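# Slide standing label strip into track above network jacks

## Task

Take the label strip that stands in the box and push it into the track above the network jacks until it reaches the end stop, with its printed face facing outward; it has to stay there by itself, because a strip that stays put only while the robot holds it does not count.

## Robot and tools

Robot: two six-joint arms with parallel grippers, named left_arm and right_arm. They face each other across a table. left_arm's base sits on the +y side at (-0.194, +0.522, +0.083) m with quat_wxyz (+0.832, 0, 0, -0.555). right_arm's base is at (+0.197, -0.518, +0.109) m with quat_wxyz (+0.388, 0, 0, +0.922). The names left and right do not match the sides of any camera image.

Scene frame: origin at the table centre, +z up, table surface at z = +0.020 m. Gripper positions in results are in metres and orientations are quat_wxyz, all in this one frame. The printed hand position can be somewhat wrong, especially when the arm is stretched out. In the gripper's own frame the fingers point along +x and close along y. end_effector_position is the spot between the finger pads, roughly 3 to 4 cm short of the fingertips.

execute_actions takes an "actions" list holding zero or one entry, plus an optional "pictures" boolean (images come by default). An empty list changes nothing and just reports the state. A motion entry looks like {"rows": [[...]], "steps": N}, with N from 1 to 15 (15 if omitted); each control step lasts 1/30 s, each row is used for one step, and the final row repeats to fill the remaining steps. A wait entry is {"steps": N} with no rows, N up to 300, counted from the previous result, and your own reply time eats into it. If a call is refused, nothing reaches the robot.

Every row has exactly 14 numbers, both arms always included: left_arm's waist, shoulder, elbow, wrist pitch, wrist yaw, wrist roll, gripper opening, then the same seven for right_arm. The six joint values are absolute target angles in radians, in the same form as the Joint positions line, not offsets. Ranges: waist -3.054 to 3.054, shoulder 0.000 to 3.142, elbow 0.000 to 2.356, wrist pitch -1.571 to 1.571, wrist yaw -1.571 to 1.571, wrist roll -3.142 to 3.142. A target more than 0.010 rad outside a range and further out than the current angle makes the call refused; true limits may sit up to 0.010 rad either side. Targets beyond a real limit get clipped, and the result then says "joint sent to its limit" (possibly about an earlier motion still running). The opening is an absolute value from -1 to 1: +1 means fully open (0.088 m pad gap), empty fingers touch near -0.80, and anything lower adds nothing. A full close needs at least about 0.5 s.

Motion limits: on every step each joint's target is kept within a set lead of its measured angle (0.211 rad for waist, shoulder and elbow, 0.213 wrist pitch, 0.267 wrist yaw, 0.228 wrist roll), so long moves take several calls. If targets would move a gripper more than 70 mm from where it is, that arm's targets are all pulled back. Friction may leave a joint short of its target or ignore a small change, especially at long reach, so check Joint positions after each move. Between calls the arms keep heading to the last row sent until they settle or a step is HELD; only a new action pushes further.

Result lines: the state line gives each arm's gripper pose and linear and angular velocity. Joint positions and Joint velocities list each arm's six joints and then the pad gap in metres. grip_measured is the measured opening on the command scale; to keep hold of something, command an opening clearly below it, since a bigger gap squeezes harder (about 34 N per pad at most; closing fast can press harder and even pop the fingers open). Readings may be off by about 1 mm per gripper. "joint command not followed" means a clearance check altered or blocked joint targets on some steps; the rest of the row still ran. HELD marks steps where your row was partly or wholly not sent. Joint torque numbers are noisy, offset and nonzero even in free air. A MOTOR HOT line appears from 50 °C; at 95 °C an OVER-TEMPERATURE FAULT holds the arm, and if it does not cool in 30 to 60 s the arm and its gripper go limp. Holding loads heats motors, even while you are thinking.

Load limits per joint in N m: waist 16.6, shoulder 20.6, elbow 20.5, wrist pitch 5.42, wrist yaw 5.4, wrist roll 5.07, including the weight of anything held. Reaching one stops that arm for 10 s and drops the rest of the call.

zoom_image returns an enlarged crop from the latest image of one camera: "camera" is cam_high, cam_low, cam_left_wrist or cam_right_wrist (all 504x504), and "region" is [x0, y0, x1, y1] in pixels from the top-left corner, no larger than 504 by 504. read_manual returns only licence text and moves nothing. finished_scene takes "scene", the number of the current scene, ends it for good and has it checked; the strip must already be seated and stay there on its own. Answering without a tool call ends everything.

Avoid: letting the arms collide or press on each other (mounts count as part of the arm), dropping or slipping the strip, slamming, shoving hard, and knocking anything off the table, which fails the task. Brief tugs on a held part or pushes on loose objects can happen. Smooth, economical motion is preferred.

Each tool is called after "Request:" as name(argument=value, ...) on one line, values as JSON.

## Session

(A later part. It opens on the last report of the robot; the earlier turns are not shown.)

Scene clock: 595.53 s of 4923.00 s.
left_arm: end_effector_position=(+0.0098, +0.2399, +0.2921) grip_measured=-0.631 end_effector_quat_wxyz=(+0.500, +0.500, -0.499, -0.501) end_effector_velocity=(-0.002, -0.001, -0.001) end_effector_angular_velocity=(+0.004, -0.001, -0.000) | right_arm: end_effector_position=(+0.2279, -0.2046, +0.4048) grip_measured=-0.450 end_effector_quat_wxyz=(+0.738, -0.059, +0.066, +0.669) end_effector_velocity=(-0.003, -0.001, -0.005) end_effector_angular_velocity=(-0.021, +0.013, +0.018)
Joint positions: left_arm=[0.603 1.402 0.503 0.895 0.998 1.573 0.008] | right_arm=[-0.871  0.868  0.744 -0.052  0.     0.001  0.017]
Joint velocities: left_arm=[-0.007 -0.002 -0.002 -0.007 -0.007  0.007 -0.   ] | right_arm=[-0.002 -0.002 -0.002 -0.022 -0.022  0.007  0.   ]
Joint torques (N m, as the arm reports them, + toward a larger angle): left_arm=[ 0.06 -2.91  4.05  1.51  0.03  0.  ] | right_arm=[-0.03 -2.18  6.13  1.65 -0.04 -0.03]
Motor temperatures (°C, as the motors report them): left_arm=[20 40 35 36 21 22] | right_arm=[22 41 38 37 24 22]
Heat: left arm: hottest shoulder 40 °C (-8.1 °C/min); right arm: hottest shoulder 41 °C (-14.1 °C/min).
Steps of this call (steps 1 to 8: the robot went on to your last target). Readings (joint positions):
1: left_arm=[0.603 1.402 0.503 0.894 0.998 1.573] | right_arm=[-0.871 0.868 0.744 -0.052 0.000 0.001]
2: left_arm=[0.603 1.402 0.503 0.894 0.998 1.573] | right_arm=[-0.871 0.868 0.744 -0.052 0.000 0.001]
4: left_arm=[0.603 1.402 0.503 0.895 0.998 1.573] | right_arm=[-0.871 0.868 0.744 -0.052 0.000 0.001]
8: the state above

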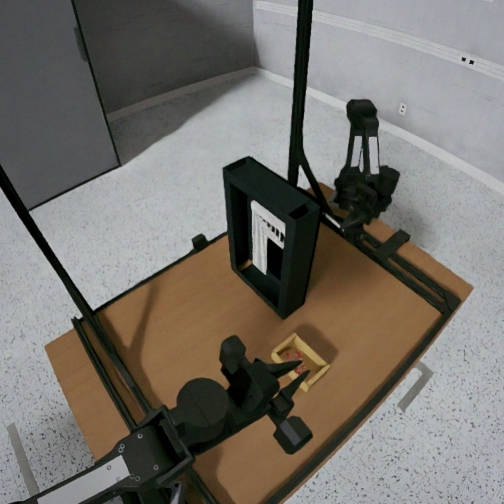

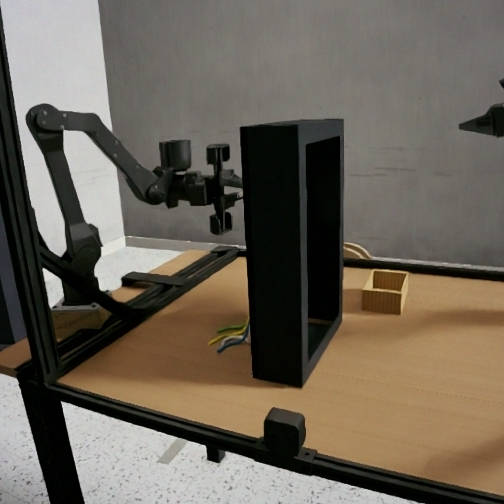

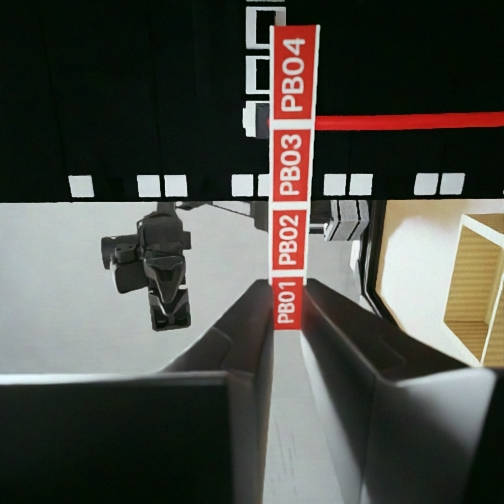

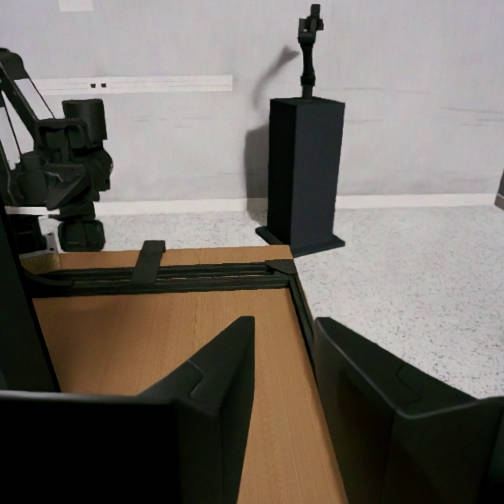

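Request:
execute_actions(actions=[{"rows":[[0.592,1.41,0.525,0.888,0.985,1.574,-0.85,-0.871,0.87,0.74,-0.05,0,0,-0.45],[0.58,1.414,0.54,0.88,0.972,1.574,-0.85,-0.871,0.87,0.74,-0.05,0,0,-0.45],[0.567,1.418,0.552,0.872,0.959,1.574,-0.85,-0.871,0.87,0.74,-0.05,0,0,-0.45],[0.554,1.423,0.564,0.865,0.946,1.574,-0.85,-0.871,0.87,0.74,-0.05,0,0,-0.45],[0.541,1.428,0.576,0.857,0.933,1.574,-0.85,-0.871,0.87,0.74,-0.05,0,0,-0.45],[0.528,1.433,0.587,0.85,0.92,1.574,-0.85,-0.871,0.87,0.74,-0.05,0,0,-0.45],[0.515,1.438,0.597,0.843,0.907,1.574,-0.85,-0.871,0.87,0.74,-0.05,0,0,-0.45],[0.504,1.442,0.605,0.836,0.896,1.574,-0.85,-0.871,0.87,0.74,-0.05,0,0,-0.45]],"steps":15}], pictures=false)

Request:
execute_actions(actions=[{"steps":8}])

Request:
zoom_image(camera="cam_left_wrist", region=[150, 0, 300, 150])

Scene clock: 634.57 s of 4923.00 s.
left_arm: end_effector_position=(+0.0091, +0.2109, +0.3056) grip_measured=-0.631 end_effector_quat_wxyz=(+0.499, +0.500, -0.500, -0.500) end_effector_velocity=(+0.001, -0.004, -0.009) end_effector_angular_velocity=(+0.029, +0.044, +0.010) | right_arm: end_effector_position=(+0.2279, -0.2043, +0.4037) grip_measured=-0.450 end_effector_quat_wxyz=(+0.738, -0.060, +0.066, +0.669) end_effector_velocity=(-0.004, -0.001, -0.005) end_effector_angular_velocity=(-0.022, -0.001, +0.025)
Joint positions: left_arm=[0.507 1.432 0.591 0.839 0.903 1.573 0.008] | right_arm=[-0.871  0.869  0.742 -0.051  0.     0.001  0.017]
Joint velocities: left_arm=[-0.012  0.012  0.002 -0.037 -0.022 -0.007 -0.   ] | right_arm=[ 0.002 -0.002 -0.002 -0.022 -0.022 -0.007 -0.   ]
Joint torques (N m, as the arm reports them, + toward a larger angle): left_arm=[-0.12 -3.34  6.09  1.28 -0.16  0.03] | right_arm=[-0.04 -2.27  6.37  1.63 -0.03 -0.03]
Motor temperatures (°C, as the motors report them): left_arm=[20 36 34 37 21 22] | right_arm=[22 38 39 38 24 22]
Heat: left arm: hottest wrist pitch 37 °C (-5.0 °C/min); right arm: hottest elbow 39 °C (-5.0 °C/min).
Steps of this call (steps 1 to 15: the robot went on to your last target; steps 16 to 1156: nothing new was sent; steps 1157 to 1171: all 15 steps of this action). Readings (joint positions):
1157: left_arm=[0.602 1.405 0.500 0.895 0.998 1.573] | right_arm=[-0.871 0.869 0.742 -0.051 0.000 0.001]
1158: left_arm=[0.599 1.405 0.504 0.892 0.995 1.573] | right_arm=[-0.871 0.869 0.742 -0.051 0.000 0.001]
1160: left_arm=[0.583 1.408 0.520 0.881 0.977 1.573] | right_arm=[-0.871 0.869 0.742 -0.051 0.000 0.001]
1164: left_arm=[0.536 1.421 0.569 0.855 0.930 1.573] | right_arm=[-0.871 0.869 0.742 -0.051 0.000 0.001]
1171: the state above

Scene clock: 634.83 s of 4923.00 s.
left_arm: end_effector_position=(+0.0093, +0.2107, +0.3056) grip_measured=-0.631 end_effector_quat_wxyz=(+0.499, +0.500, -0.500, -0.500) end_effector_velocity=(+0.001, +0.001, -0.001) end_effector_angular_velocity=(+0.005, +0.013, +0.010) | right_arm: end_effector_position=(+0.2279, -0.2043, +0.4037) grip_measured=-0.450 end_effector_quat_wxyz=(+0.738, -0.060, +0.066, +0.669) end_effector_velocity=(+0.002, -0.001, -0.002) end_effector_angular_velocity=(-0.008, -0.008, -0.008)
Joint positions: left_arm=[0.506 1.432 0.592 0.838 0.901 1.573 0.008] | right_arm=[-0.871  0.869  0.742 -0.051  0.     0.001  0.017]
Joint velocities: left_arm=[ 0.002 -0.002 -0.002 -0.007 -0.007 -0.007 -0.   ] | right_arm=[-0.002 -0.002 -0.002 -0.007  0.007 -0.007 -0.   ]
Joint torques (N m, as the arm reports them, + toward a larger angle): left_arm=[-0.11 -3.28  6.23  1.37 -0.16  0.01] | right_arm=[-0.05 -2.29  6.37  1.63 -0.03 -0.03]
Motor temperatures (°C, as the motors report them): left_arm=[20 36 34 37 21 22] | right_arm=[22 38 39 38 24 22]
Heat: left arm: hottest wrist pitch 37 °C (-5.0 °C/min); right arm: hottest elbow 39 °C (-5.0 °C/min).
Steps of this call (steps 1 to 8: the robot went on to your last target). Readings (joint positions):
1: left_arm=[0.507 1.432 0.591 0.838 0.902 1.573] | right_arm=[-0.871 0.869 0.742 -0.051 0.000 0.001]
2: left_arm=[0.507 1.432 0.591 0.838 0.902 1.573] | right_arm=[-0.871 0.869 0.742 -0.051 0.000 0.001]
4: left_arm=[0.507 1.432 0.592 0.838 0.901 1.573] | right_arm=[-0.871 0.869 0.742 -0.051 0.000 0.001]
8: the state above

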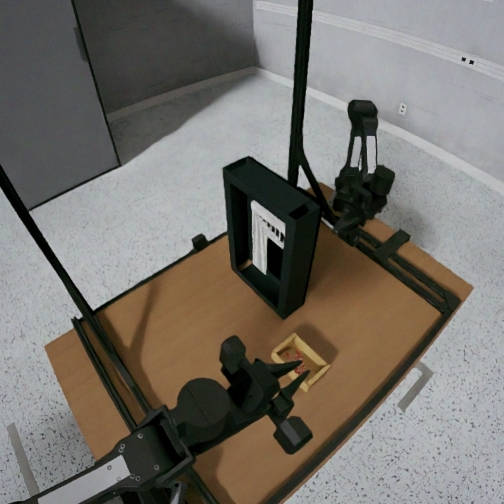

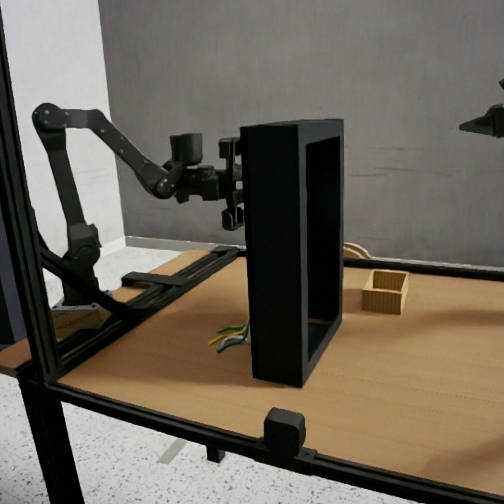

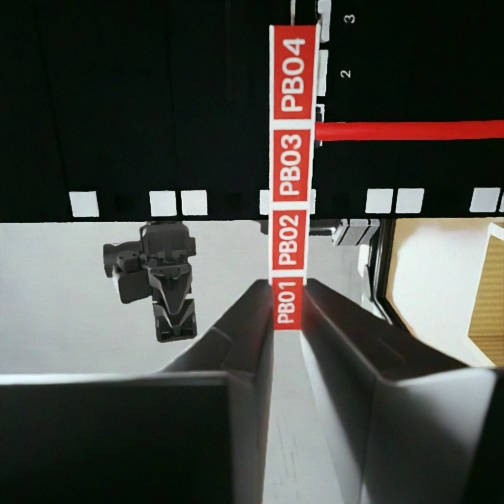

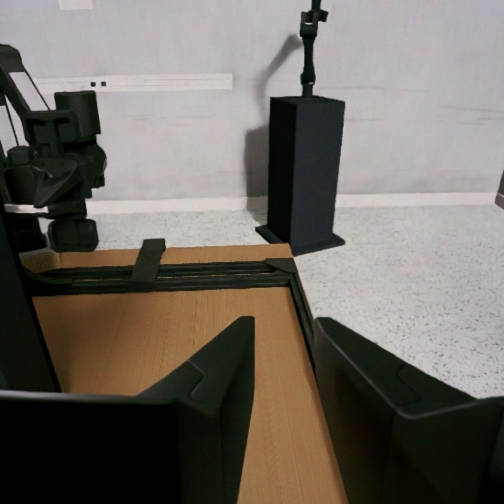

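Region (150, 0, 300, 150) of cam_left_wrist's 504x504 image, scaled by 3.360, with more detail than that image has.

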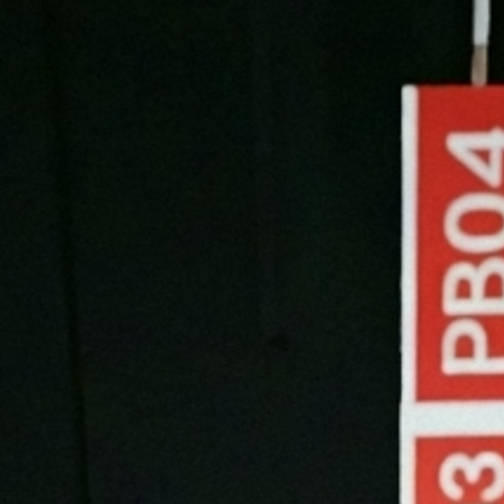

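Request:
zoom_image(camera="cam_left_wrist", region=[200, 0, 380, 180])

Request:
zoom_image(camera="cam_left_wrist", region=[200, 170, 380, 350])

Region (200, 0, 380, 180) of cam_left_wrist's 504x504 image, scaled by 2.800, with more detail than that image has.

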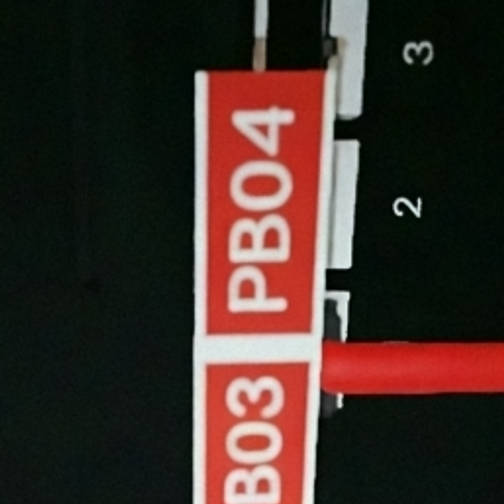

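Region (200, 170, 380, 350) of cam_left_wrist's 504x504 image, scaled by 2.800, with more detail than that image has.

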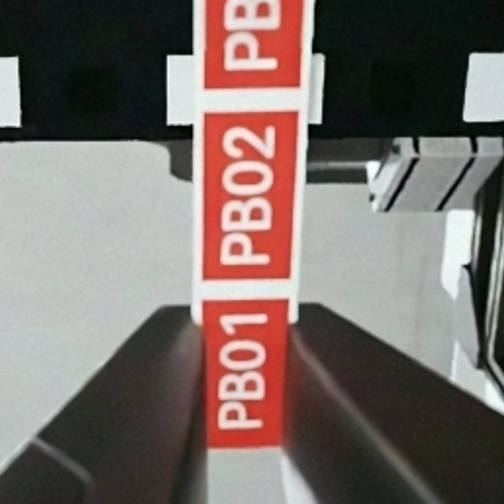

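Request:
zoom_image(camera="cam_left_wrist", region=[0, 0, 230, 230])

Request:
zoom_image(camera="cam_left_wrist", region=[274, 0, 504, 230])

Region (0, 0, 230, 230) of cam_left_wrist's 504x504 image, scaled by 2.191, with more detail than that image has.

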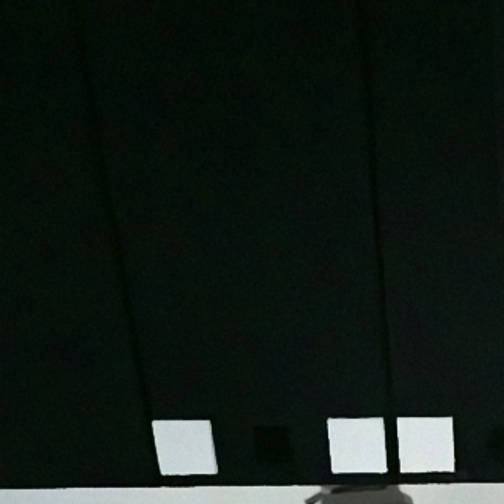

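Region (274, 0, 504, 230) of cam_left_wrist's 504x504 image, scaled by 2.191, with more detail than that image has.

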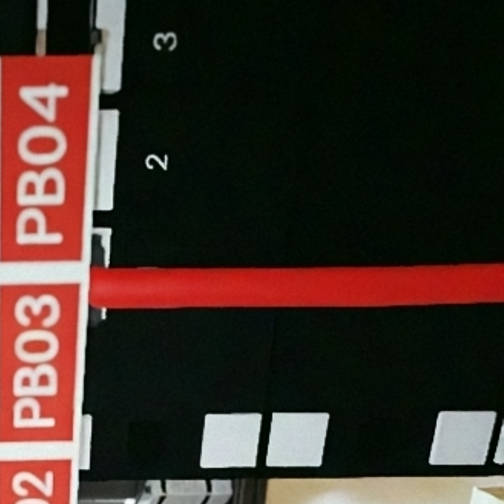

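Request:
execute_actions(actions=[{"rows":[[0.5,1.43,0.606,0.834,0.88,1.574,-0.85,-0.871,0.87,0.74,-0.05,0,0,-0.45],[0.493,1.428,0.608,0.832,0.863,1.574,-0.85,-0.871,0.87,0.74,-0.05,0,0,-0.45],[0.486,1.426,0.61,0.83,0.846,1.574,-0.85,-0.871,0.87,0.74,-0.05,0,0,-0.45],[0.48,1.424,0.612,0.828,0.83,1.574,-0.85,-0.871,0.87,0.74,-0.05,0,0,-0.45],[0.474,1.422,0.614,0.826,0.814,1.574,-0.85,-0.871,0.87,0.74,-0.05,0,0,-0.45],[0.468,1.42,0.616,0.824,0.798,1.574,-0.85,-0.871,0.87,0.74,-0.05,0,0,-0.45],[0.462,1.419,0.617,0.822,0.782,1.574,-0.85,-0.871,0.87,0.74,-0.05,0,0,-0.45],[0.456,1.418,0.618,0.821,0.768,1.574,-0.85,-0.871,0.87,0.74,-0.05,0,0,-0.45]],"steps":15}], pictures=false)

Request:
execute_actions(actions=[{"steps":8}])

Request:
zoom_image(camera="cam_left_wrist", region=[170, 0, 320, 150])

Request:
zoom_image(camera="cam_left_wrist", region=[0, 0, 230, 230])

Scene clock: 695.33 s of 4923.00 s.
left_arm: end_effector_position=(+0.0143, +0.2007, +0.3094) grip_measured=-0.631 end_effector_quat_wxyz=(+0.518, +0.520, -0.481, -0.479) end_effector_velocity=(+0.007, +0.000, -0.003) end_effector_angular_velocity=(+0.007, +0.017, +0.049) | right_arm: end_effector_position=(+0.2277, -0.2042, +0.4027) grip_measured=-0.450 end_effector_quat_wxyz=(+0.738, -0.060, +0.067, +0.669) end_effector_velocity=(-0.000, -0.001, -0.005) end_effector_angular_velocity=(-0.021, +0.011, +0.003)
Joint positions: left_arm=[0.459 1.429 0.606 0.823 0.776 1.574 0.008] | right_arm=[-0.871  0.87   0.74  -0.051 -0.     0.001  0.017]
Joint velocities: left_arm=[-0.002  0.002 -0.002 -0.007 -0.051 -0.007  0.   ] | right_arm=[-0.002 -0.002 -0.002 -0.022 -0.007  0.007 -0.   ]
Joint torques (N m, as the arm reports them, + toward a larger angle): left_arm=[-0.09 -5.18  6.46  1.37 -0.16  0.  ] | right_arm=[-0.03 -2.45  6.54  1.58 -0.03 -0.01]
Motor temperatures (°C, as the motors report them): left_arm=[20 35 37 36 21 22] | right_arm=[22 36 40 39 24 22]
Heat: left arm: hottest elbow 37 °C (+0.0 °C/min); right arm: hottest elbow 40 °C (+1.0 °C/min).
Steps of this call (steps 1 to 15: the robot went on to your last target; steps 16 to 1800: nothing new was sent; steps 1801 to 1815: all 15 steps of this action). Readings (joint positions):
1801: left_arm=[0.505 1.437 0.598 0.837 0.898 1.574] | right_arm=[-0.871 0.870 0.740 -0.051 -0.000 0.001]
1802: left_arm=[0.504 1.437 0.598 0.836 0.891 1.574] | right_arm=[-0.871 0.870 0.740 -0.051 -0.000 0.001]
1804: left_arm=[0.496 1.437 0.598 0.834 0.867 1.574] | right_arm=[-0.871 0.870 0.740 -0.051 -0.000 0.001]
1808: left_arm=[0.473 1.434 0.601 0.826 0.809 1.574] | right_arm=[-0.871 0.870 0.740 -0.051 -0.000 0.001]
1815: the state above

Scene clock: 695.60 s of 4923.00 s.
left_arm: end_effector_position=(+0.0145, +0.2006, +0.3094) grip_measured=-0.631 end_effector_quat_wxyz=(+0.519, +0.520, -0.480, -0.479) end_effector_velocity=(+0.000, -0.001, +0.001) end_effector_angular_velocity=(-0.005, +0.002, +0.015) | right_arm: end_effector_position=(+0.2277, -0.2042, +0.4027) grip_measured=-0.450 end_effector_quat_wxyz=(+0.738, -0.060, +0.067, +0.669) end_effector_velocity=(-0.002, -0.000, +0.001) end_effector_angular_velocity=(+0.007, -0.007, +0.011)
Joint positions: left_arm=[0.459 1.429 0.606 0.823 0.773 1.574 0.008] | right_arm=[-0.871  0.87   0.74  -0.051 -0.     0.001  0.017]
Joint velocities: left_arm=[-0.007 -0.002 -0.002  0.007 -0.022 -0.007  0.   ] | right_arm=[ 0.002 -0.002 -0.002  0.007 -0.007 -0.007 -0.   ]
Joint torques (N m, as the arm reports them, + toward a larger angle): left_arm=[-0.14 -5.22  6.31  1.4  -0.16 -0.01] | right_arm=[-0.03 -2.42  6.53  1.58 -0.03 -0.01]
Motor temperatures (°C, as the motors report them): left_arm=[20 35 37 36 21 22] | right_arm=[22 36 40 39 24 22]
Heat: left arm: hottest elbow 37 °C (+0.0 °C/min); right arm: hottest elbow 40 °C (+1.0 °C/min).
Steps of this call (steps 1 to 8: the robot went on to your last target). Readings (joint positions):
1: left_arm=[0.459 1.429 0.606 0.823 0.775 1.574] | right_arm=[-0.871 0.870 0.740 -0.051 -0.000 0.001]
2: left_arm=[0.459 1.429 0.606 0.823 0.774 1.574] | right_arm=[-0.871 0.870 0.740 -0.051 -0.000 0.001]
4: left_arm=[0.459 1.429 0.606 0.823 0.774 1.574] | right_arm=[-0.871 0.870 0.740 -0.051 -0.000 0.001]
8: the state above

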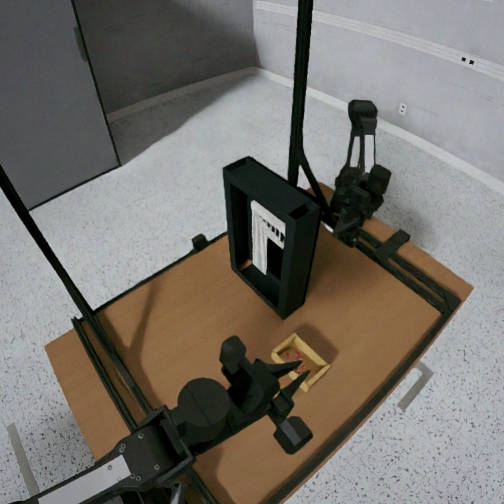

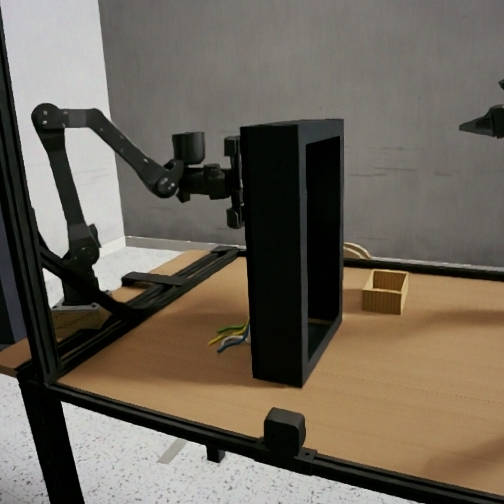

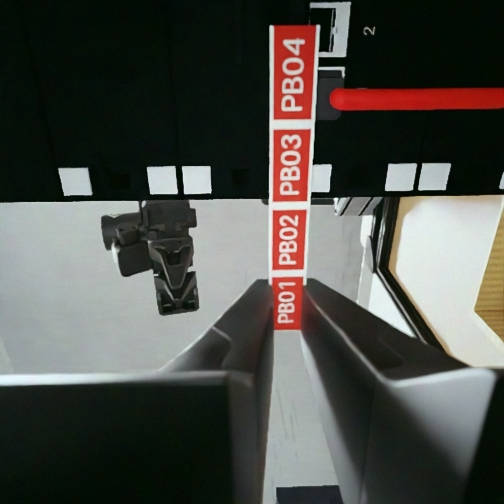

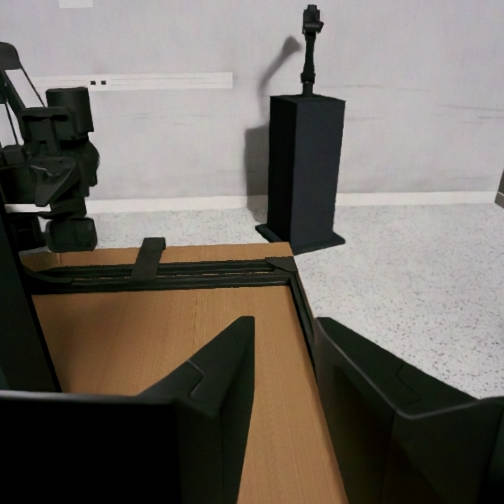

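Region (170, 0, 320, 150) of cam_left_wrist's 504x504 image, scaled by 3.360, with more detail than that image has.

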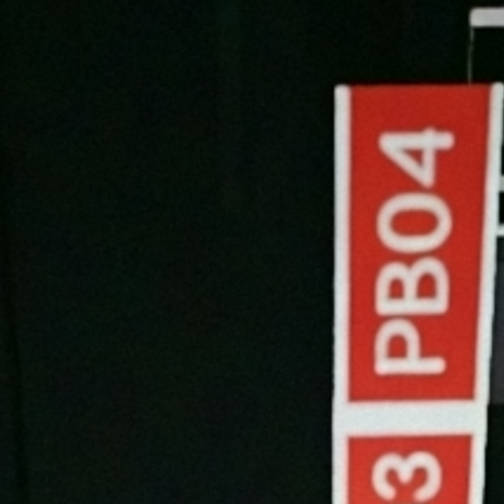

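Region (0, 0, 230, 230) of cam_left_wrist's 504x504 image, scaled by 2.191, with more detail than that image has.

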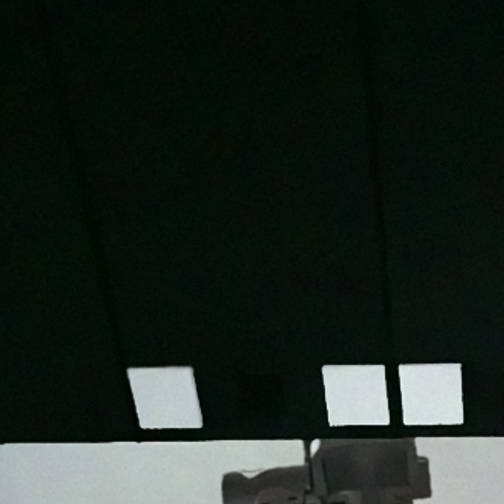

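Request:
execute_actions(actions=[{"rows":[[0.459,1.429,0.612,0.823,0.773,1.574,-0.85,-0.872,0.9,0.77,-0.044,-0.02,0.03,-0.3],[0.459,1.429,0.612,0.823,0.773,1.574,-0.85,-0.872,0.94,0.805,-0.035,-0.045,0.07,-0.2],[0.459,1.429,0.612,0.823,0.773,1.574,-0.85,-0.873,0.985,0.845,-0.026,-0.074,0.113,-0.1],[0.459,1.429,0.612,0.823,0.773,1.574,-0.85,-0.874,1.03,0.885,-0.016,-0.103,0.156,0],[0.459,1.429,0.612,0.823,0.773,1.574,-0.85,-0.874,1.075,0.925,-0.006,-0.132,0.199,0.1],[0.459,1.429,0.612,0.823,0.773,1.574,-0.85,-0.875,1.12,0.965,0.004,-0.161,0.242,0.2],[0.459,1.429,0.612,0.823,0.773,1.574,-0.85,-0.876,1.165,1.005,0.013,-0.19,0.285,0.3],[0.459,1.429,0.612,0.823,0.773,1.574,-0.85,-0.876,1.21,1.045,0.023,-0.219,0.328,0.4],[0.459,1.429,0.612,0.823,0.773,1.574,-0.85,-0.877,1.255,1.085,0.033,-0.248,0.371,0.5],[0.459,1.429,0.612,0.823,0.773,1.574,-0.85,-0.878,1.3,1.125,0.042,-0.277,0.414,0.6],[0.459,1.429,0.612,0.823,0.773,1.574,-0.85,-0.878,1.345,1.165,0.052,-0.306,0.457,0.7],[0.459,1.429,0.612,0.823,0.773,1.574,-0.85,-0.879,1.39,1.205,0.062,-0.335,0.5,0.8],[0.459,1.429,0.612,0.823,0.773,1.574,-0.85,-0.88,1.435,1.245,0.071,-0.364,0.543,0.9],[0.459,1.429,0.612,0.823,0.773,1.574,-0.85,-0.88,1.48,1.285,0.081,-0.393,0.586,1],[0.459,1.429,0.612,0.823,0.773,1.574,-0.85,-0.881,1.525,1.325,0.091,-0.422,0.629,1]],"steps":15}], pictures=false)

Request:
execute_actions(actions=[{"rows":[[0.459,1.429,0.612,0.823,0.773,1.574,-0.85,-0.882,1.57,1.365,0.1,-0.451,0.672,1],[0.459,1.429,0.612,0.823,0.773,1.574,-0.85,-0.882,1.615,1.405,0.11,-0.48,0.715,1],[0.459,1.429,0.612,0.823,0.773,1.574,-0.85,-0.883,1.66,1.445,0.12,-0.509,0.758,1],[0.459,1.429,0.612,0.823,0.773,1.574,-0.85,-0.884,1.705,1.485,0.129,-0.538,0.801,1],[0.459,1.429,0.612,0.823,0.773,1.574,-0.85,-0.884,1.75,1.525,0.139,-0.567,0.844,1],[0.459,1.429,0.612,0.823,0.773,1.574,-0.85,-0.885,1.795,1.565,0.149,-0.596,0.887,1],[0.459,1.429,0.612,0.823,0.773,1.574,-0.85,-0.886,1.84,1.605,0.158,-0.625,0.93,1],[0.459,1.429,0.612,0.823,0.773,1.574,-0.85,-0.886,1.885,1.645,0.168,-0.654,0.973,1],[0.459,1.429,0.612,0.823,0.773,1.574,-0.85,-0.887,1.93,1.685,0.178,-0.683,1.016,1],[0.459,1.429,0.612,0.823,0.773,1.574,-0.85,-0.888,1.975,1.725,0.187,-0.712,1.059,1],[0.459,1.429,0.612,0.823,0.773,1.574,-0.85,-0.888,2.02,1.765,0.197,-0.741,1.102,1],[0.459,1.429,0.612,0.823,0.773,1.574,-0.85,-0.889,2.065,1.805,0.207,-0.77,1.145,1],[0.459,1.429,0.612,0.823,0.773,1.574,-0.85,-0.89,2.11,1.845,0.216,-0.799,1.188,1],[0.459,1.429,0.612,0.823,0.773,1.574,-0.85,-0.89,2.155,1.885,0.226,-0.828,1.231,1],[0.459,1.429,0.612,0.823,0.773,1.574,-0.85,-0.891,2.2,1.925,0.236,-0.857,1.274,1]],"steps":15}], pictures=false)

Request:
execute_actions(actions=[{"rows":[[0.459,1.429,0.612,0.823,0.773,1.574,-0.85,-0.892,2.24,1.962,0.245,-0.883,1.315,1],[0.459,1.429,0.612,0.823,0.773,1.574,-0.85,-0.892,2.28,2.0,0.253,-0.909,1.353,1],[0.459,1.429,0.612,0.823,0.773,1.574,-0.85,-0.893,2.318,2.035,0.261,-0.933,1.388,1],[0.459,1.429,0.612,0.823,0.773,1.574,-0.85,-0.894,2.353,2.067,0.269,-0.955,1.42,1],[0.459,1.429,0.612,0.823,0.773,1.574,-0.85,-0.894,2.385,2.096,0.275,-0.975,1.45,1],[0.459,1.429,0.612,0.823,0.773,1.574,-0.85,-0.895,2.414,2.122,0.281,-0.993,1.477,1],[0.459,1.429,0.612,0.823,0.773,1.574,-0.85,-0.895,2.44,2.146,0.287,-1.009,1.501,1],[0.459,1.429,0.612,0.823,0.773,1.574,-0.85,-0.896,2.462,2.166,0.292,-1.023,1.522,1],[0.459,1.429,0.612,0.823,0.773,1.574,-0.85,-0.896,2.481,2.184,0.296,-1.035,1.54,1],[0.459,1.429,0.612,0.823,0.773,1.574,-0.85,-0.897,2.497,2.198,0.299,-1.044,1.554,1],[0.459,1.429,0.612,0.823,0.773,1.574,-0.85,-0.897,2.509,2.209,0.301,-1.051,1.565,1],[0.459,1.429,0.612,0.823,0.773,1.574,-0.85,-0.897,2.518,2.217,0.303,-1.055,1.572,1],[0.459,1.429,0.612,0.823,0.773,1.574,-0.85,-0.897,2.523,2.221,0.304,-1.056,1.574,1]],"steps":15}], pictures=false)

Request:
execute_actions(actions=[{"steps":15}])

Scene clock: 750.57 s of 4923.00 s.
left_arm: end_effector_position=(+0.0144, +0.2003, +0.3130) grip_measured=-0.631 end_effector_quat_wxyz=(+0.519, +0.520, -0.484, -0.476) end_effector_velocity=(-0.000, +0.000, +0.001) end_effector_angular_velocity=(-0.007, +0.016, +0.005) | right_arm: end_effector_position=(+0.1905, -0.0802, +0.4623) grip_measured=+0.844 end_effector_quat_wxyz=(+0.602, +0.128, +0.251, +0.747) end_effector_velocity=(-0.086, +0.318, +0.059) end_effector_angular_velocity=(-0.163, +1.312, +0.723)
Joint positions: left_arm=[0.458 1.424 0.611 0.822 0.772 1.574 0.008] | right_arm=[-0.875  1.399  1.216  0.065 -0.346  0.521  0.08 ]
Joint velocities: left_arm=[-0.002 -0.002 -0.002  0.007 -0.007 -0.022  0.   ] | right_arm=[-0.017  1.331  1.194  0.271 -0.886  1.267  0.103]
Joint torques (N m, as the arm reports them, + toward a larger angle): left_arm=[ 0.12 -3.77  5.35  1.63  0.06 -0.02] | right_arm=[-0.36 -4.56  7.67  1.6  -0.21  0.06]
Motor temperatures (°C, as the motors report them): left_arm=[20 37 37 36 21 22] | right_arm=[22 35 40 39 24 22]
Heat: left arm: hottest shoulder 37 °C (+1.0 °C/min); right arm: hottest elbow 40 °C (+0.0 °C/min).
Steps of this call (steps 1 to 15: the robot went on to your last target; steps 16 to 1634: nothing new was sent; steps 1635 to 1649: all 15 steps of this action). Readings (joint positions):
1635: left_arm=[0.458 1.424 0.611 0.822 0.772 1.574] | right_arm=[-0.871 0.872 0.740 -0.051 -0.001 0.004]
1636: left_arm=[0.458 1.424 0.611 0.822 0.772 1.574] | right_arm=[-0.871 0.881 0.747 -0.051 -0.009 0.019]
1638: left_arm=[0.458 1.424 0.611 0.822 0.772 1.574] | right_arm=[-0.871 0.931 0.791 -0.040 -0.045 0.073]
1642: left_arm=[0.458 1.424 0.611 0.822 0.772 1.574] | right_arm=[-0.872 1.092 0.937 -0.002 -0.147 0.225]
1649: the state above

Scene clock: 751.07 s of 4923.00 s.
left_arm: end_effector_position=(+0.0144, +0.2003, +0.3130) grip_measured=-0.631 end_effector_quat_wxyz=(+0.519, +0.520, -0.484, -0.476) end_effector_velocity=(+0.001, +0.001, -0.004) end_effector_angular_velocity=(+0.015, +0.009, +0.010) | right_arm: end_effector_position=(+0.1560, +0.0632, +0.4338) grip_measured=+1.000 end_effector_quat_wxyz=(+0.368, +0.234, +0.512, +0.740) end_effector_velocity=(-0.055, +0.228, -0.177) end_effector_angular_velocity=(-0.653, +1.026, +0.810)
Joint positions: left_arm=[0.458 1.424 0.611 0.822 0.772 1.574 0.008] | right_arm=[-0.886  2.068  1.816  0.21  -0.781  1.166  0.088]
Joint velocities: left_arm=[ 0.002 -0.002 -0.002 -0.022 -0.007  0.007 -0.   ] | right_arm=[-0.022  1.336  1.189  0.286 -0.872  1.282  0.   ]
Joint torques (N m, as the arm reports them, + toward a larger angle): left_arm=[ 0.31 -3.8   5.43  1.63  0.04 -0.01] | right_arm=[-0.35 -9.01  7.54  1.49 -0.21  0.03]
Motor temperatures (°C, as the motors report them): left_arm=[20 37 37 36 21 22] | right_arm=[22 35 40 39 24 22]
Heat: left arm: hottest shoulder 37 °C (+1.0 °C/min); right arm: hottest elbow 40 °C (+0.0 °C/min).
Steps of this call (steps 1 to 15: all 15 steps of this action). Readings (joint positions):
1: left_arm=[0.458 1.424 0.611 0.822 0.772 1.574] | right_arm=[-0.876 1.444 1.256 0.075 -0.375 0.564]
2: left_arm=[0.458 1.424 0.611 0.822 0.772 1.574] | right_arm=[-0.877 1.489 1.296 0.084 -0.404 0.607]
4: left_arm=[0.458 1.424 0.611 0.822 0.772 1.574] | right_arm=[-0.878 1.578 1.376 0.103 -0.462 0.693]
8: left_arm=[0.458 1.424 0.611 0.822 0.772 1.574] | right_arm=[-0.881 1.756 1.536 0.142 -0.578 0.865]
15: the state above

Scene clock: 751.57 s of 4923.00 s.
left_arm: end_effector_position=(+0.0145, +0.2003, +0.3129) grip_measured=-0.631 end_effector_quat_wxyz=(+0.519, +0.520, -0.484, -0.476) end_effector_velocity=(+0.001, +0.001, -0.001) end_effector_angular_velocity=(+0.003, +0.027, +0.010) | right_arm: end_effector_position=(+0.1430, +0.1200, +0.3503) grip_measured=+1.000 end_effector_quat_wxyz=(+0.227, +0.223, +0.672, +0.669) end_effector_velocity=(-0.001, +0.013, -0.044) end_effector_angular_velocity=(-0.109, +0.070, +0.087)
Joint positions: left_arm=[0.458 1.424 0.611 0.822 0.772 1.574 0.008] | right_arm=[-0.893  2.501  2.19   0.296 -1.043  1.56   0.088]
Joint velocities: left_arm=[ 0.002 -0.002 -0.002 -0.007 -0.007 -0.022 -0.   ] | right_arm=[-0.007  0.159  0.129  0.007 -0.095  0.11   0.   ]
Joint torques (N m, as the arm reports them, + toward a larger angle): left_arm=[ 0.21 -3.84  5.29  1.65  0.02  0.  ] | right_arm=[ -0.31 -13.06   8.26   1.58  -0.24   0.01]
Motor temperatures (°C, as the motors report them): left_arm=[20 37 37 36 21 22] | right_arm=[22 36 40 39 24 22]
Heat: left arm: hottest shoulder 37 °C (+1.0 °C/min); right arm: hottest elbow 40 °C (+0.0 °C/min).
Steps of this call (steps 1 to 15: all 15 steps of this action). Readings (joint positions):
1: left_arm=[0.458 1.424 0.611 0.822 0.772 1.574] | right_arm=[-0.886 2.112 1.855 0.219 -0.810 1.208]
2: left_arm=[0.458 1.424 0.611 0.822 0.772 1.574] | right_arm=[-0.887 2.156 1.894 0.228 -0.837 1.250]
4: left_arm=[0.458 1.424 0.611 0.822 0.772 1.574] | right_arm=[-0.888 2.238 1.967 0.245 -0.889 1.327]
8: left_arm=[0.458 1.424 0.611 0.822 0.772 1.574] | right_arm=[-0.890 2.378 2.088 0.272 -0.974 1.454]
15: the state above

Scene clock: 752.07 s of 4923.00 s.
left_arm: end_effector_position=(+0.0145, +0.2003, +0.3129) grip_measured=-0.631 end_effector_quat_wxyz=(+0.519, +0.520, -0.484, -0.476) end_effector_velocity=(-0.000, -0.000, -0.001) end_effector_angular_velocity=(+0.004, +0.013, +0.005) | right_arm: end_effector_position=(+0.1424, +0.1203, +0.3549) grip_measured=+1.000 end_effector_quat_wxyz=(+0.222, +0.223, +0.670, +0.673) end_effector_velocity=(+0.004, -0.001, -0.001) end_effector_angular_velocity=(-0.001, -0.004, -0.000)
Joint positions: left_arm=[0.458 1.424 0.611 0.822 0.772 1.574 0.008] | right_arm=[-0.893  2.507  2.209  0.302 -1.051  1.571  0.088]
Joint velocities: left_arm=[-0.002 -0.002 -0.002 -0.007 -0.007 -0.007 -0.   ] | right_arm=[-0.007 -0.002 -0.002 -0.007 -0.007 -0.007  0.   ]
Joint torques (N m, as the arm reports them, + toward a larger angle): left_arm=[ 0.27 -3.83  5.37  1.56  0.03 -0.03] | right_arm=[ -0.31 -12.31   7.45   1.34  -0.2    0.02]
Motor temperatures (°C, as the motors report them): left_arm=[20 37 37 36 21 22] | right_arm=[22 36 40 39 24 22]
Heat: left arm: hottest shoulder 37 °C (+1.0 °C/min); right arm: hottest elbow 40 °C (+0.0 °C/min).
Steps of this call (steps 1 to 15: the robot went on to your last target). Readings (joint positions):
1: left_arm=[0.458 1.424 0.611 0.822 0.772 1.574] | right_arm=[-0.893 2.505 2.194 0.297 -1.046 1.564]
2: left_arm=[0.458 1.424 0.611 0.822 0.772 1.574] | right_arm=[-0.893 2.507 2.197 0.298 -1.048 1.566]
4: left_arm=[0.458 1.424 0.611 0.822 0.772 1.574] | right_arm=[-0.893 2.507 2.201 0.300 -1.050 1.569]
8: left_arm=[0.458 1.424 0.611 0.822 0.772 1.574] | right_arm=[-0.893 2.507 2.209 0.302 -1.051 1.570]
15: the state above

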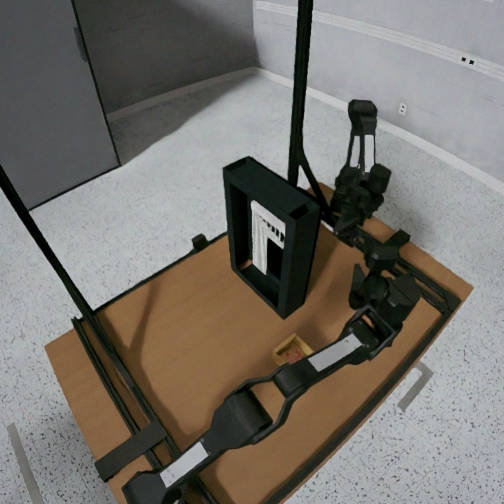

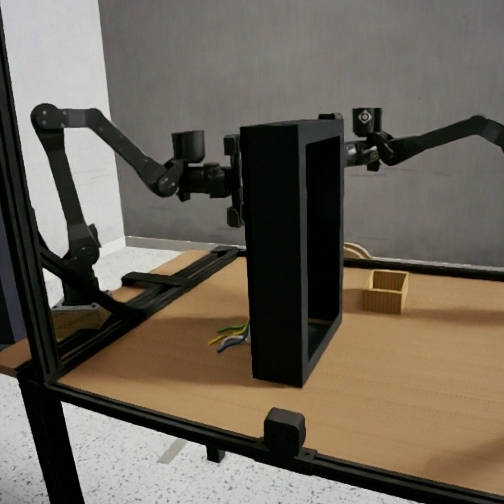

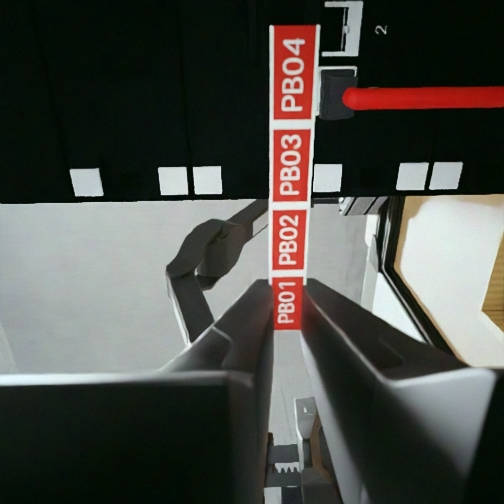

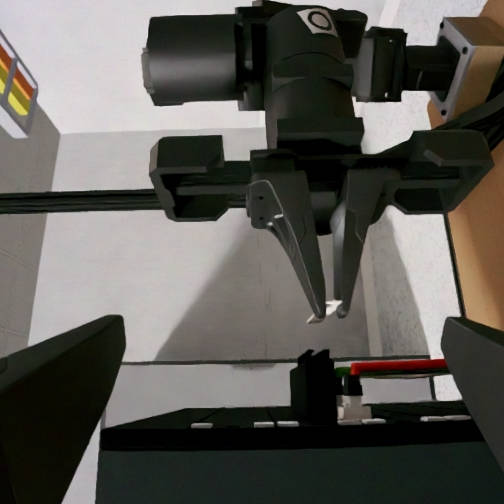

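Excellent view.

Request:
zoom_image(camera="cam_right_wrist", region=[270, 285, 390, 405])

Region (270, 285, 390, 405) of cam_right_wrist's 504x504 image, scaled by 4.200, with more detail than that image has.

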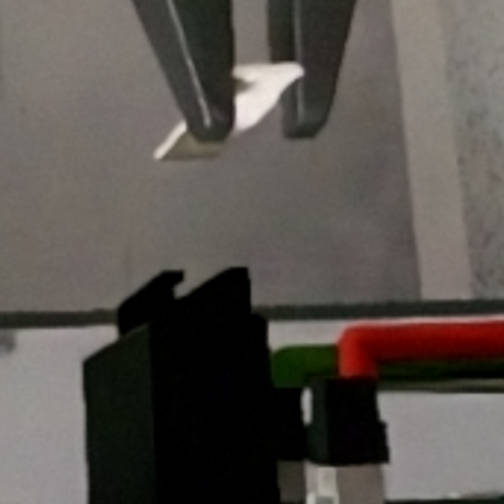

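Request:
execute_actions(actions=[{"rows":[[0.458,1.44,0.63,0.822,0.772,1.574,-0.85,-0.893,2.515,2.212,0.302,-1.051,1.571,1],[0.458,1.45,0.639,0.822,0.772,1.574,-0.85,-0.893,2.515,2.212,0.302,-1.051,1.571,1],[0.457,1.46,0.648,0.821,0.77,1.574,-0.85,-0.893,2.515,2.212,0.302,-1.051,1.571,1],[0.455,1.47,0.657,0.821,0.767,1.574,-0.85,-0.893,2.515,2.212,0.302,-1.051,1.571,1],[0.452,1.48,0.666,0.82,0.764,1.574,-0.85,-0.893,2.515,2.212,0.302,-1.051,1.571,1],[0.449,1.49,0.675,0.82,0.76,1.574,-0.85,-0.893,2.515,2.212,0.302,-1.051,1.571,1],[0.445,1.5,0.684,0.819,0.756,1.574,-0.85,-0.893,2.515,2.212,0.302,-1.051,1.571,1],[0.441,1.51,0.693,0.819,0.752,1.574,-0.85,-0.893,2.515,2.212,0.302,-1.051,1.571,1],[0.437,1.518,0.701,0.818,0.748,1.574,-0.85,-0.893,2.515,2.212,0.302,-1.051,1.571,1],[0.433,1.524,0.707,0.818,0.745,1.574,-0.85,-0.893,2.515,2.212,0.302,-1.051,1.571,1]],"steps":15}], pictures=false)

Request:
execute_actions(actions=[{"rows":[[0.433,1.524,0.707,0.818,0.745,1.574,-0.85,-0.893,2.515,2.212,0.302,-1.051,1.571,1],[0.433,1.524,0.707,0.818,0.745,1.574,-0.85,-0.893,2.515,2.212,0.302,-1.051,1.571,1],[0.433,1.524,0.707,0.818,0.745,1.574,-0.85,-0.893,2.515,2.212,0.302,-1.051,1.571,1],[0.433,1.524,0.707,0.818,0.745,1.574,-0.85,-0.893,2.515,2.212,0.302,-1.051,1.571,1],[0.433,1.524,0.707,0.818,0.745,1.574,-0.85,-0.893,2.515,2.212,0.302,-1.051,1.571,1],[0.433,1.524,0.707,0.818,0.745,1.574,-0.85,-0.893,2.515,2.212,0.302,-1.051,1.571,1],[0.4356,1.514,0.6945,0.8195,0.75,1.574,-0.85,-0.893,2.515,2.212,0.302,-1.051,1.571,1]],"steps":10}])

Request:
zoom_image(camera="cam_right_wrist", region=[280, 310, 370, 400])

Request:
zoom_image(camera="cam_left_wrist", region=[230, 0, 360, 130])

Scene clock: 782.80 s of 4923.00 s.
left_arm: end_effector_position=(+0.0268, +0.1812, +0.3119) grip_measured=-0.631 end_effector_quat_wxyz=(+0.518, +0.520, -0.480, -0.480) end_effector_velocity=(+0.003, -0.006, +0.003) end_effector_angular_velocity=(-0.009, -0.002, +0.010) | right_arm: end_effector_position=(+0.1432, +0.1212, +0.3524) grip_measured=+1.000 end_effector_quat_wxyz=(+0.222, +0.223, +0.671, +0.671) end_effector_velocity=(+0.001, -0.000, +0.001) end_effector_angular_velocity=(+0.001, +0.003, +0.005)
Joint positions: left_arm=[0.436 1.512 0.692 0.82  0.752 1.574 0.008] | right_arm=[-0.895  2.513  2.212  0.303 -1.052  1.572  0.088]
Joint velocities: left_arm=[-0.012  0.017  0.022  0.007 -0.022 -0.007  0.   ] | right_arm=[-0.002  0.002  0.002  0.007 -0.007  0.007  0.   ]
Joint torques (N m, as the arm reports them, + toward a larger angle): left_arm=[-0.01 -3.46  6.47  1.42 -0.12 -0.04] | right_arm=[  0.04 -13.92   6.21   1.23  -0.01  -0.09]
Motor temperatures (°C, as the motors report them): left_arm=[20 36 36 37 21 22] | right_arm=[22 49 41 38 24 22]
Heat: left arm: hottest wrist pitch 37 °C (+0.0 °C/min); right arm: hottest shoulder 49 °C (+9.1 °C/min).
Steps of this call (steps 1 to 15: the robot went on to your last target; steps 16 to 907: nothing new was sent; steps 908 to 922: all 15 steps of this action). Readings (joint positions):
908: left_arm=[0.458 1.426 0.612 0.822 0.772 1.574] | right_arm=[-0.895 2.513 2.212 0.303 -1.052 1.572]
909: left_arm=[0.458 1.428 0.613 0.822 0.772 1.574] | right_arm=[-0.895 2.513 2.212 0.303 -1.052 1.572]
911: left_arm=[0.458 1.439 0.624 0.822 0.772 1.574] | right_arm=[-0.895 2.513 2.212 0.303 -1.052 1.572]
915: left_arm=[0.452 1.475 0.659 0.822 0.765 1.574] | right_arm=[-0.895 2.513 2.212 0.303 -1.052 1.572]
922: the state above

Scene clock: 783.13 s of 4923.00 s.
left_arm: end_effector_position=(+0.0272, +0.1808, +0.3127) grip_measured=-0.631 end_effector_quat_wxyz=(+0.519, +0.520, -0.481, -0.479) end_effector_velocity=(-0.001, +0.000, -0.006) end_effector_angular_velocity=(+0.018, +0.027, +0.005) | right_arm: end_effector_position=(+0.1432, +0.1212, +0.3524) grip_measured=+1.000 end_effector_quat_wxyz=(+0.222, +0.223, +0.671, +0.671) end_effector_velocity=(+0.001, -0.001, -0.001) end_effector_angular_velocity=(-0.023, +0.006, +0.005)
Joint positions: left_arm=[0.435 1.513 0.694 0.82  0.75  1.574 0.008] | right_arm=[-0.895  2.513  2.212  0.303 -1.052  1.572  0.088]
Joint velocities: left_arm=[-0.002 -0.002 -0.007 -0.022 -0.007 -0.007  0.   ] | right_arm=[-0.002 -0.002  0.002 -0.022 -0.007  0.007  0.   ]
Joint torques (N m, as the arm reports them, + toward a larger angle): left_arm=[-0.14 -4.78  5.34  1.5  -0.04  0.02] | right_arm=[  0.06 -13.97   6.19   1.22   0.    -0.1 ]
Motor temperatures (°C, as the motors report them): left_arm=[20 36 36 37 21 22] | right_arm=[22 49 41 38 24 22]
Heat: left arm: hottest wrist pitch 37 °C (+0.0 °C/min); right arm: hottest shoulder 49 °C (+9.0 °C/min).
Steps of this call (steps 1 to 10: all 10 steps of this action). Readings (joint positions):
1: left_arm=[0.435 1.513 0.692 0.820 0.751 1.574] | right_arm=[-0.895 2.513 2.212 0.303 -1.052 1.572]
2: left_arm=[0.435 1.513 0.693 0.820 0.751 1.574] | right_arm=[-0.895 2.513 2.212 0.303 -1.052 1.572]
4: left_arm=[0.435 1.513 0.694 0.820 0.750 1.574] | right_arm=[-0.895 2.513 2.212 0.303 -1.052 1.572]
8: left_arm=[0.435 1.513 0.694 0.820 0.750 1.574] | right_arm=[-0.895 2.513 2.212 0.303 -1.052 1.572]
10: the state above

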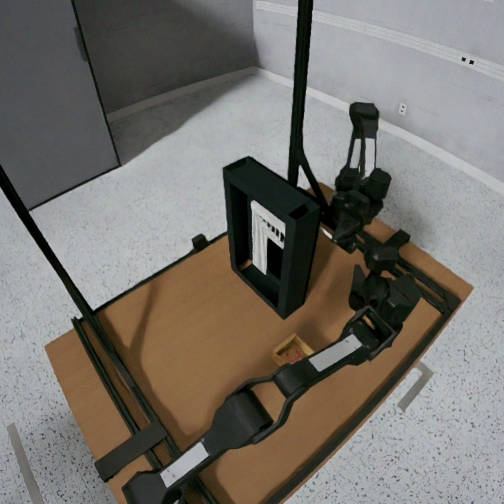

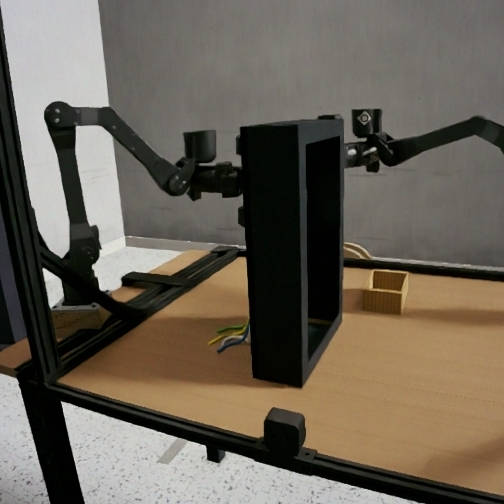

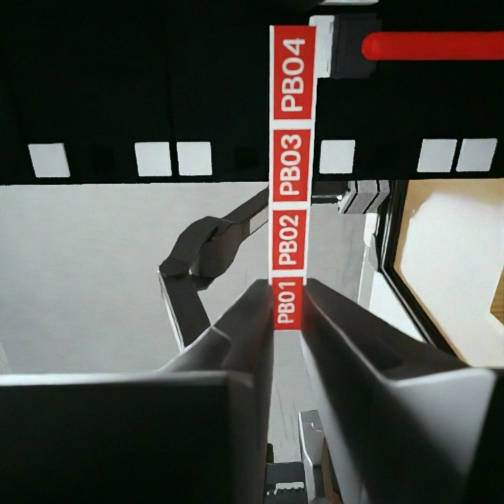

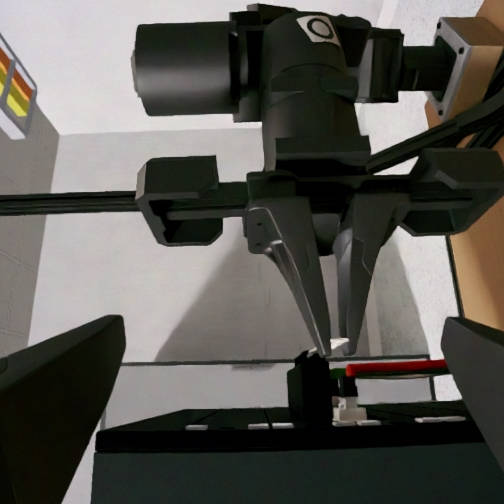

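Region (280, 310, 370, 400) of cam_right_wrist's 504x504 image, scaled by 5.600, with more detail than that image has.

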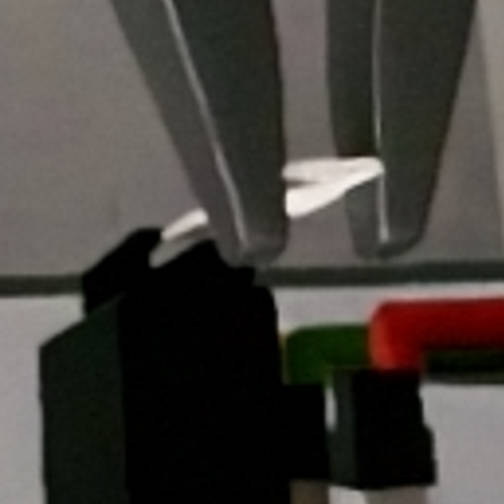

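Region (230, 0, 360, 130) of cam_left_wrist's 504x504 image, scaled by 3.877, with more detail than that image has.

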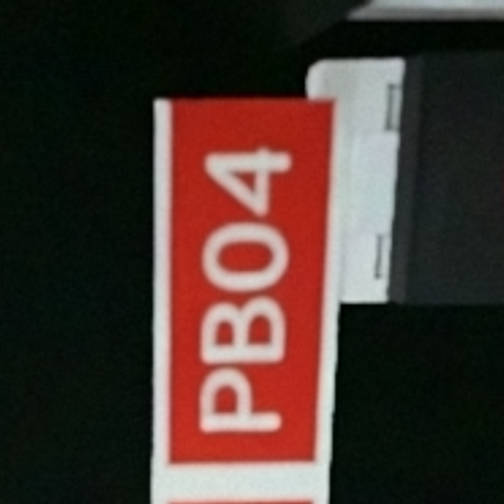

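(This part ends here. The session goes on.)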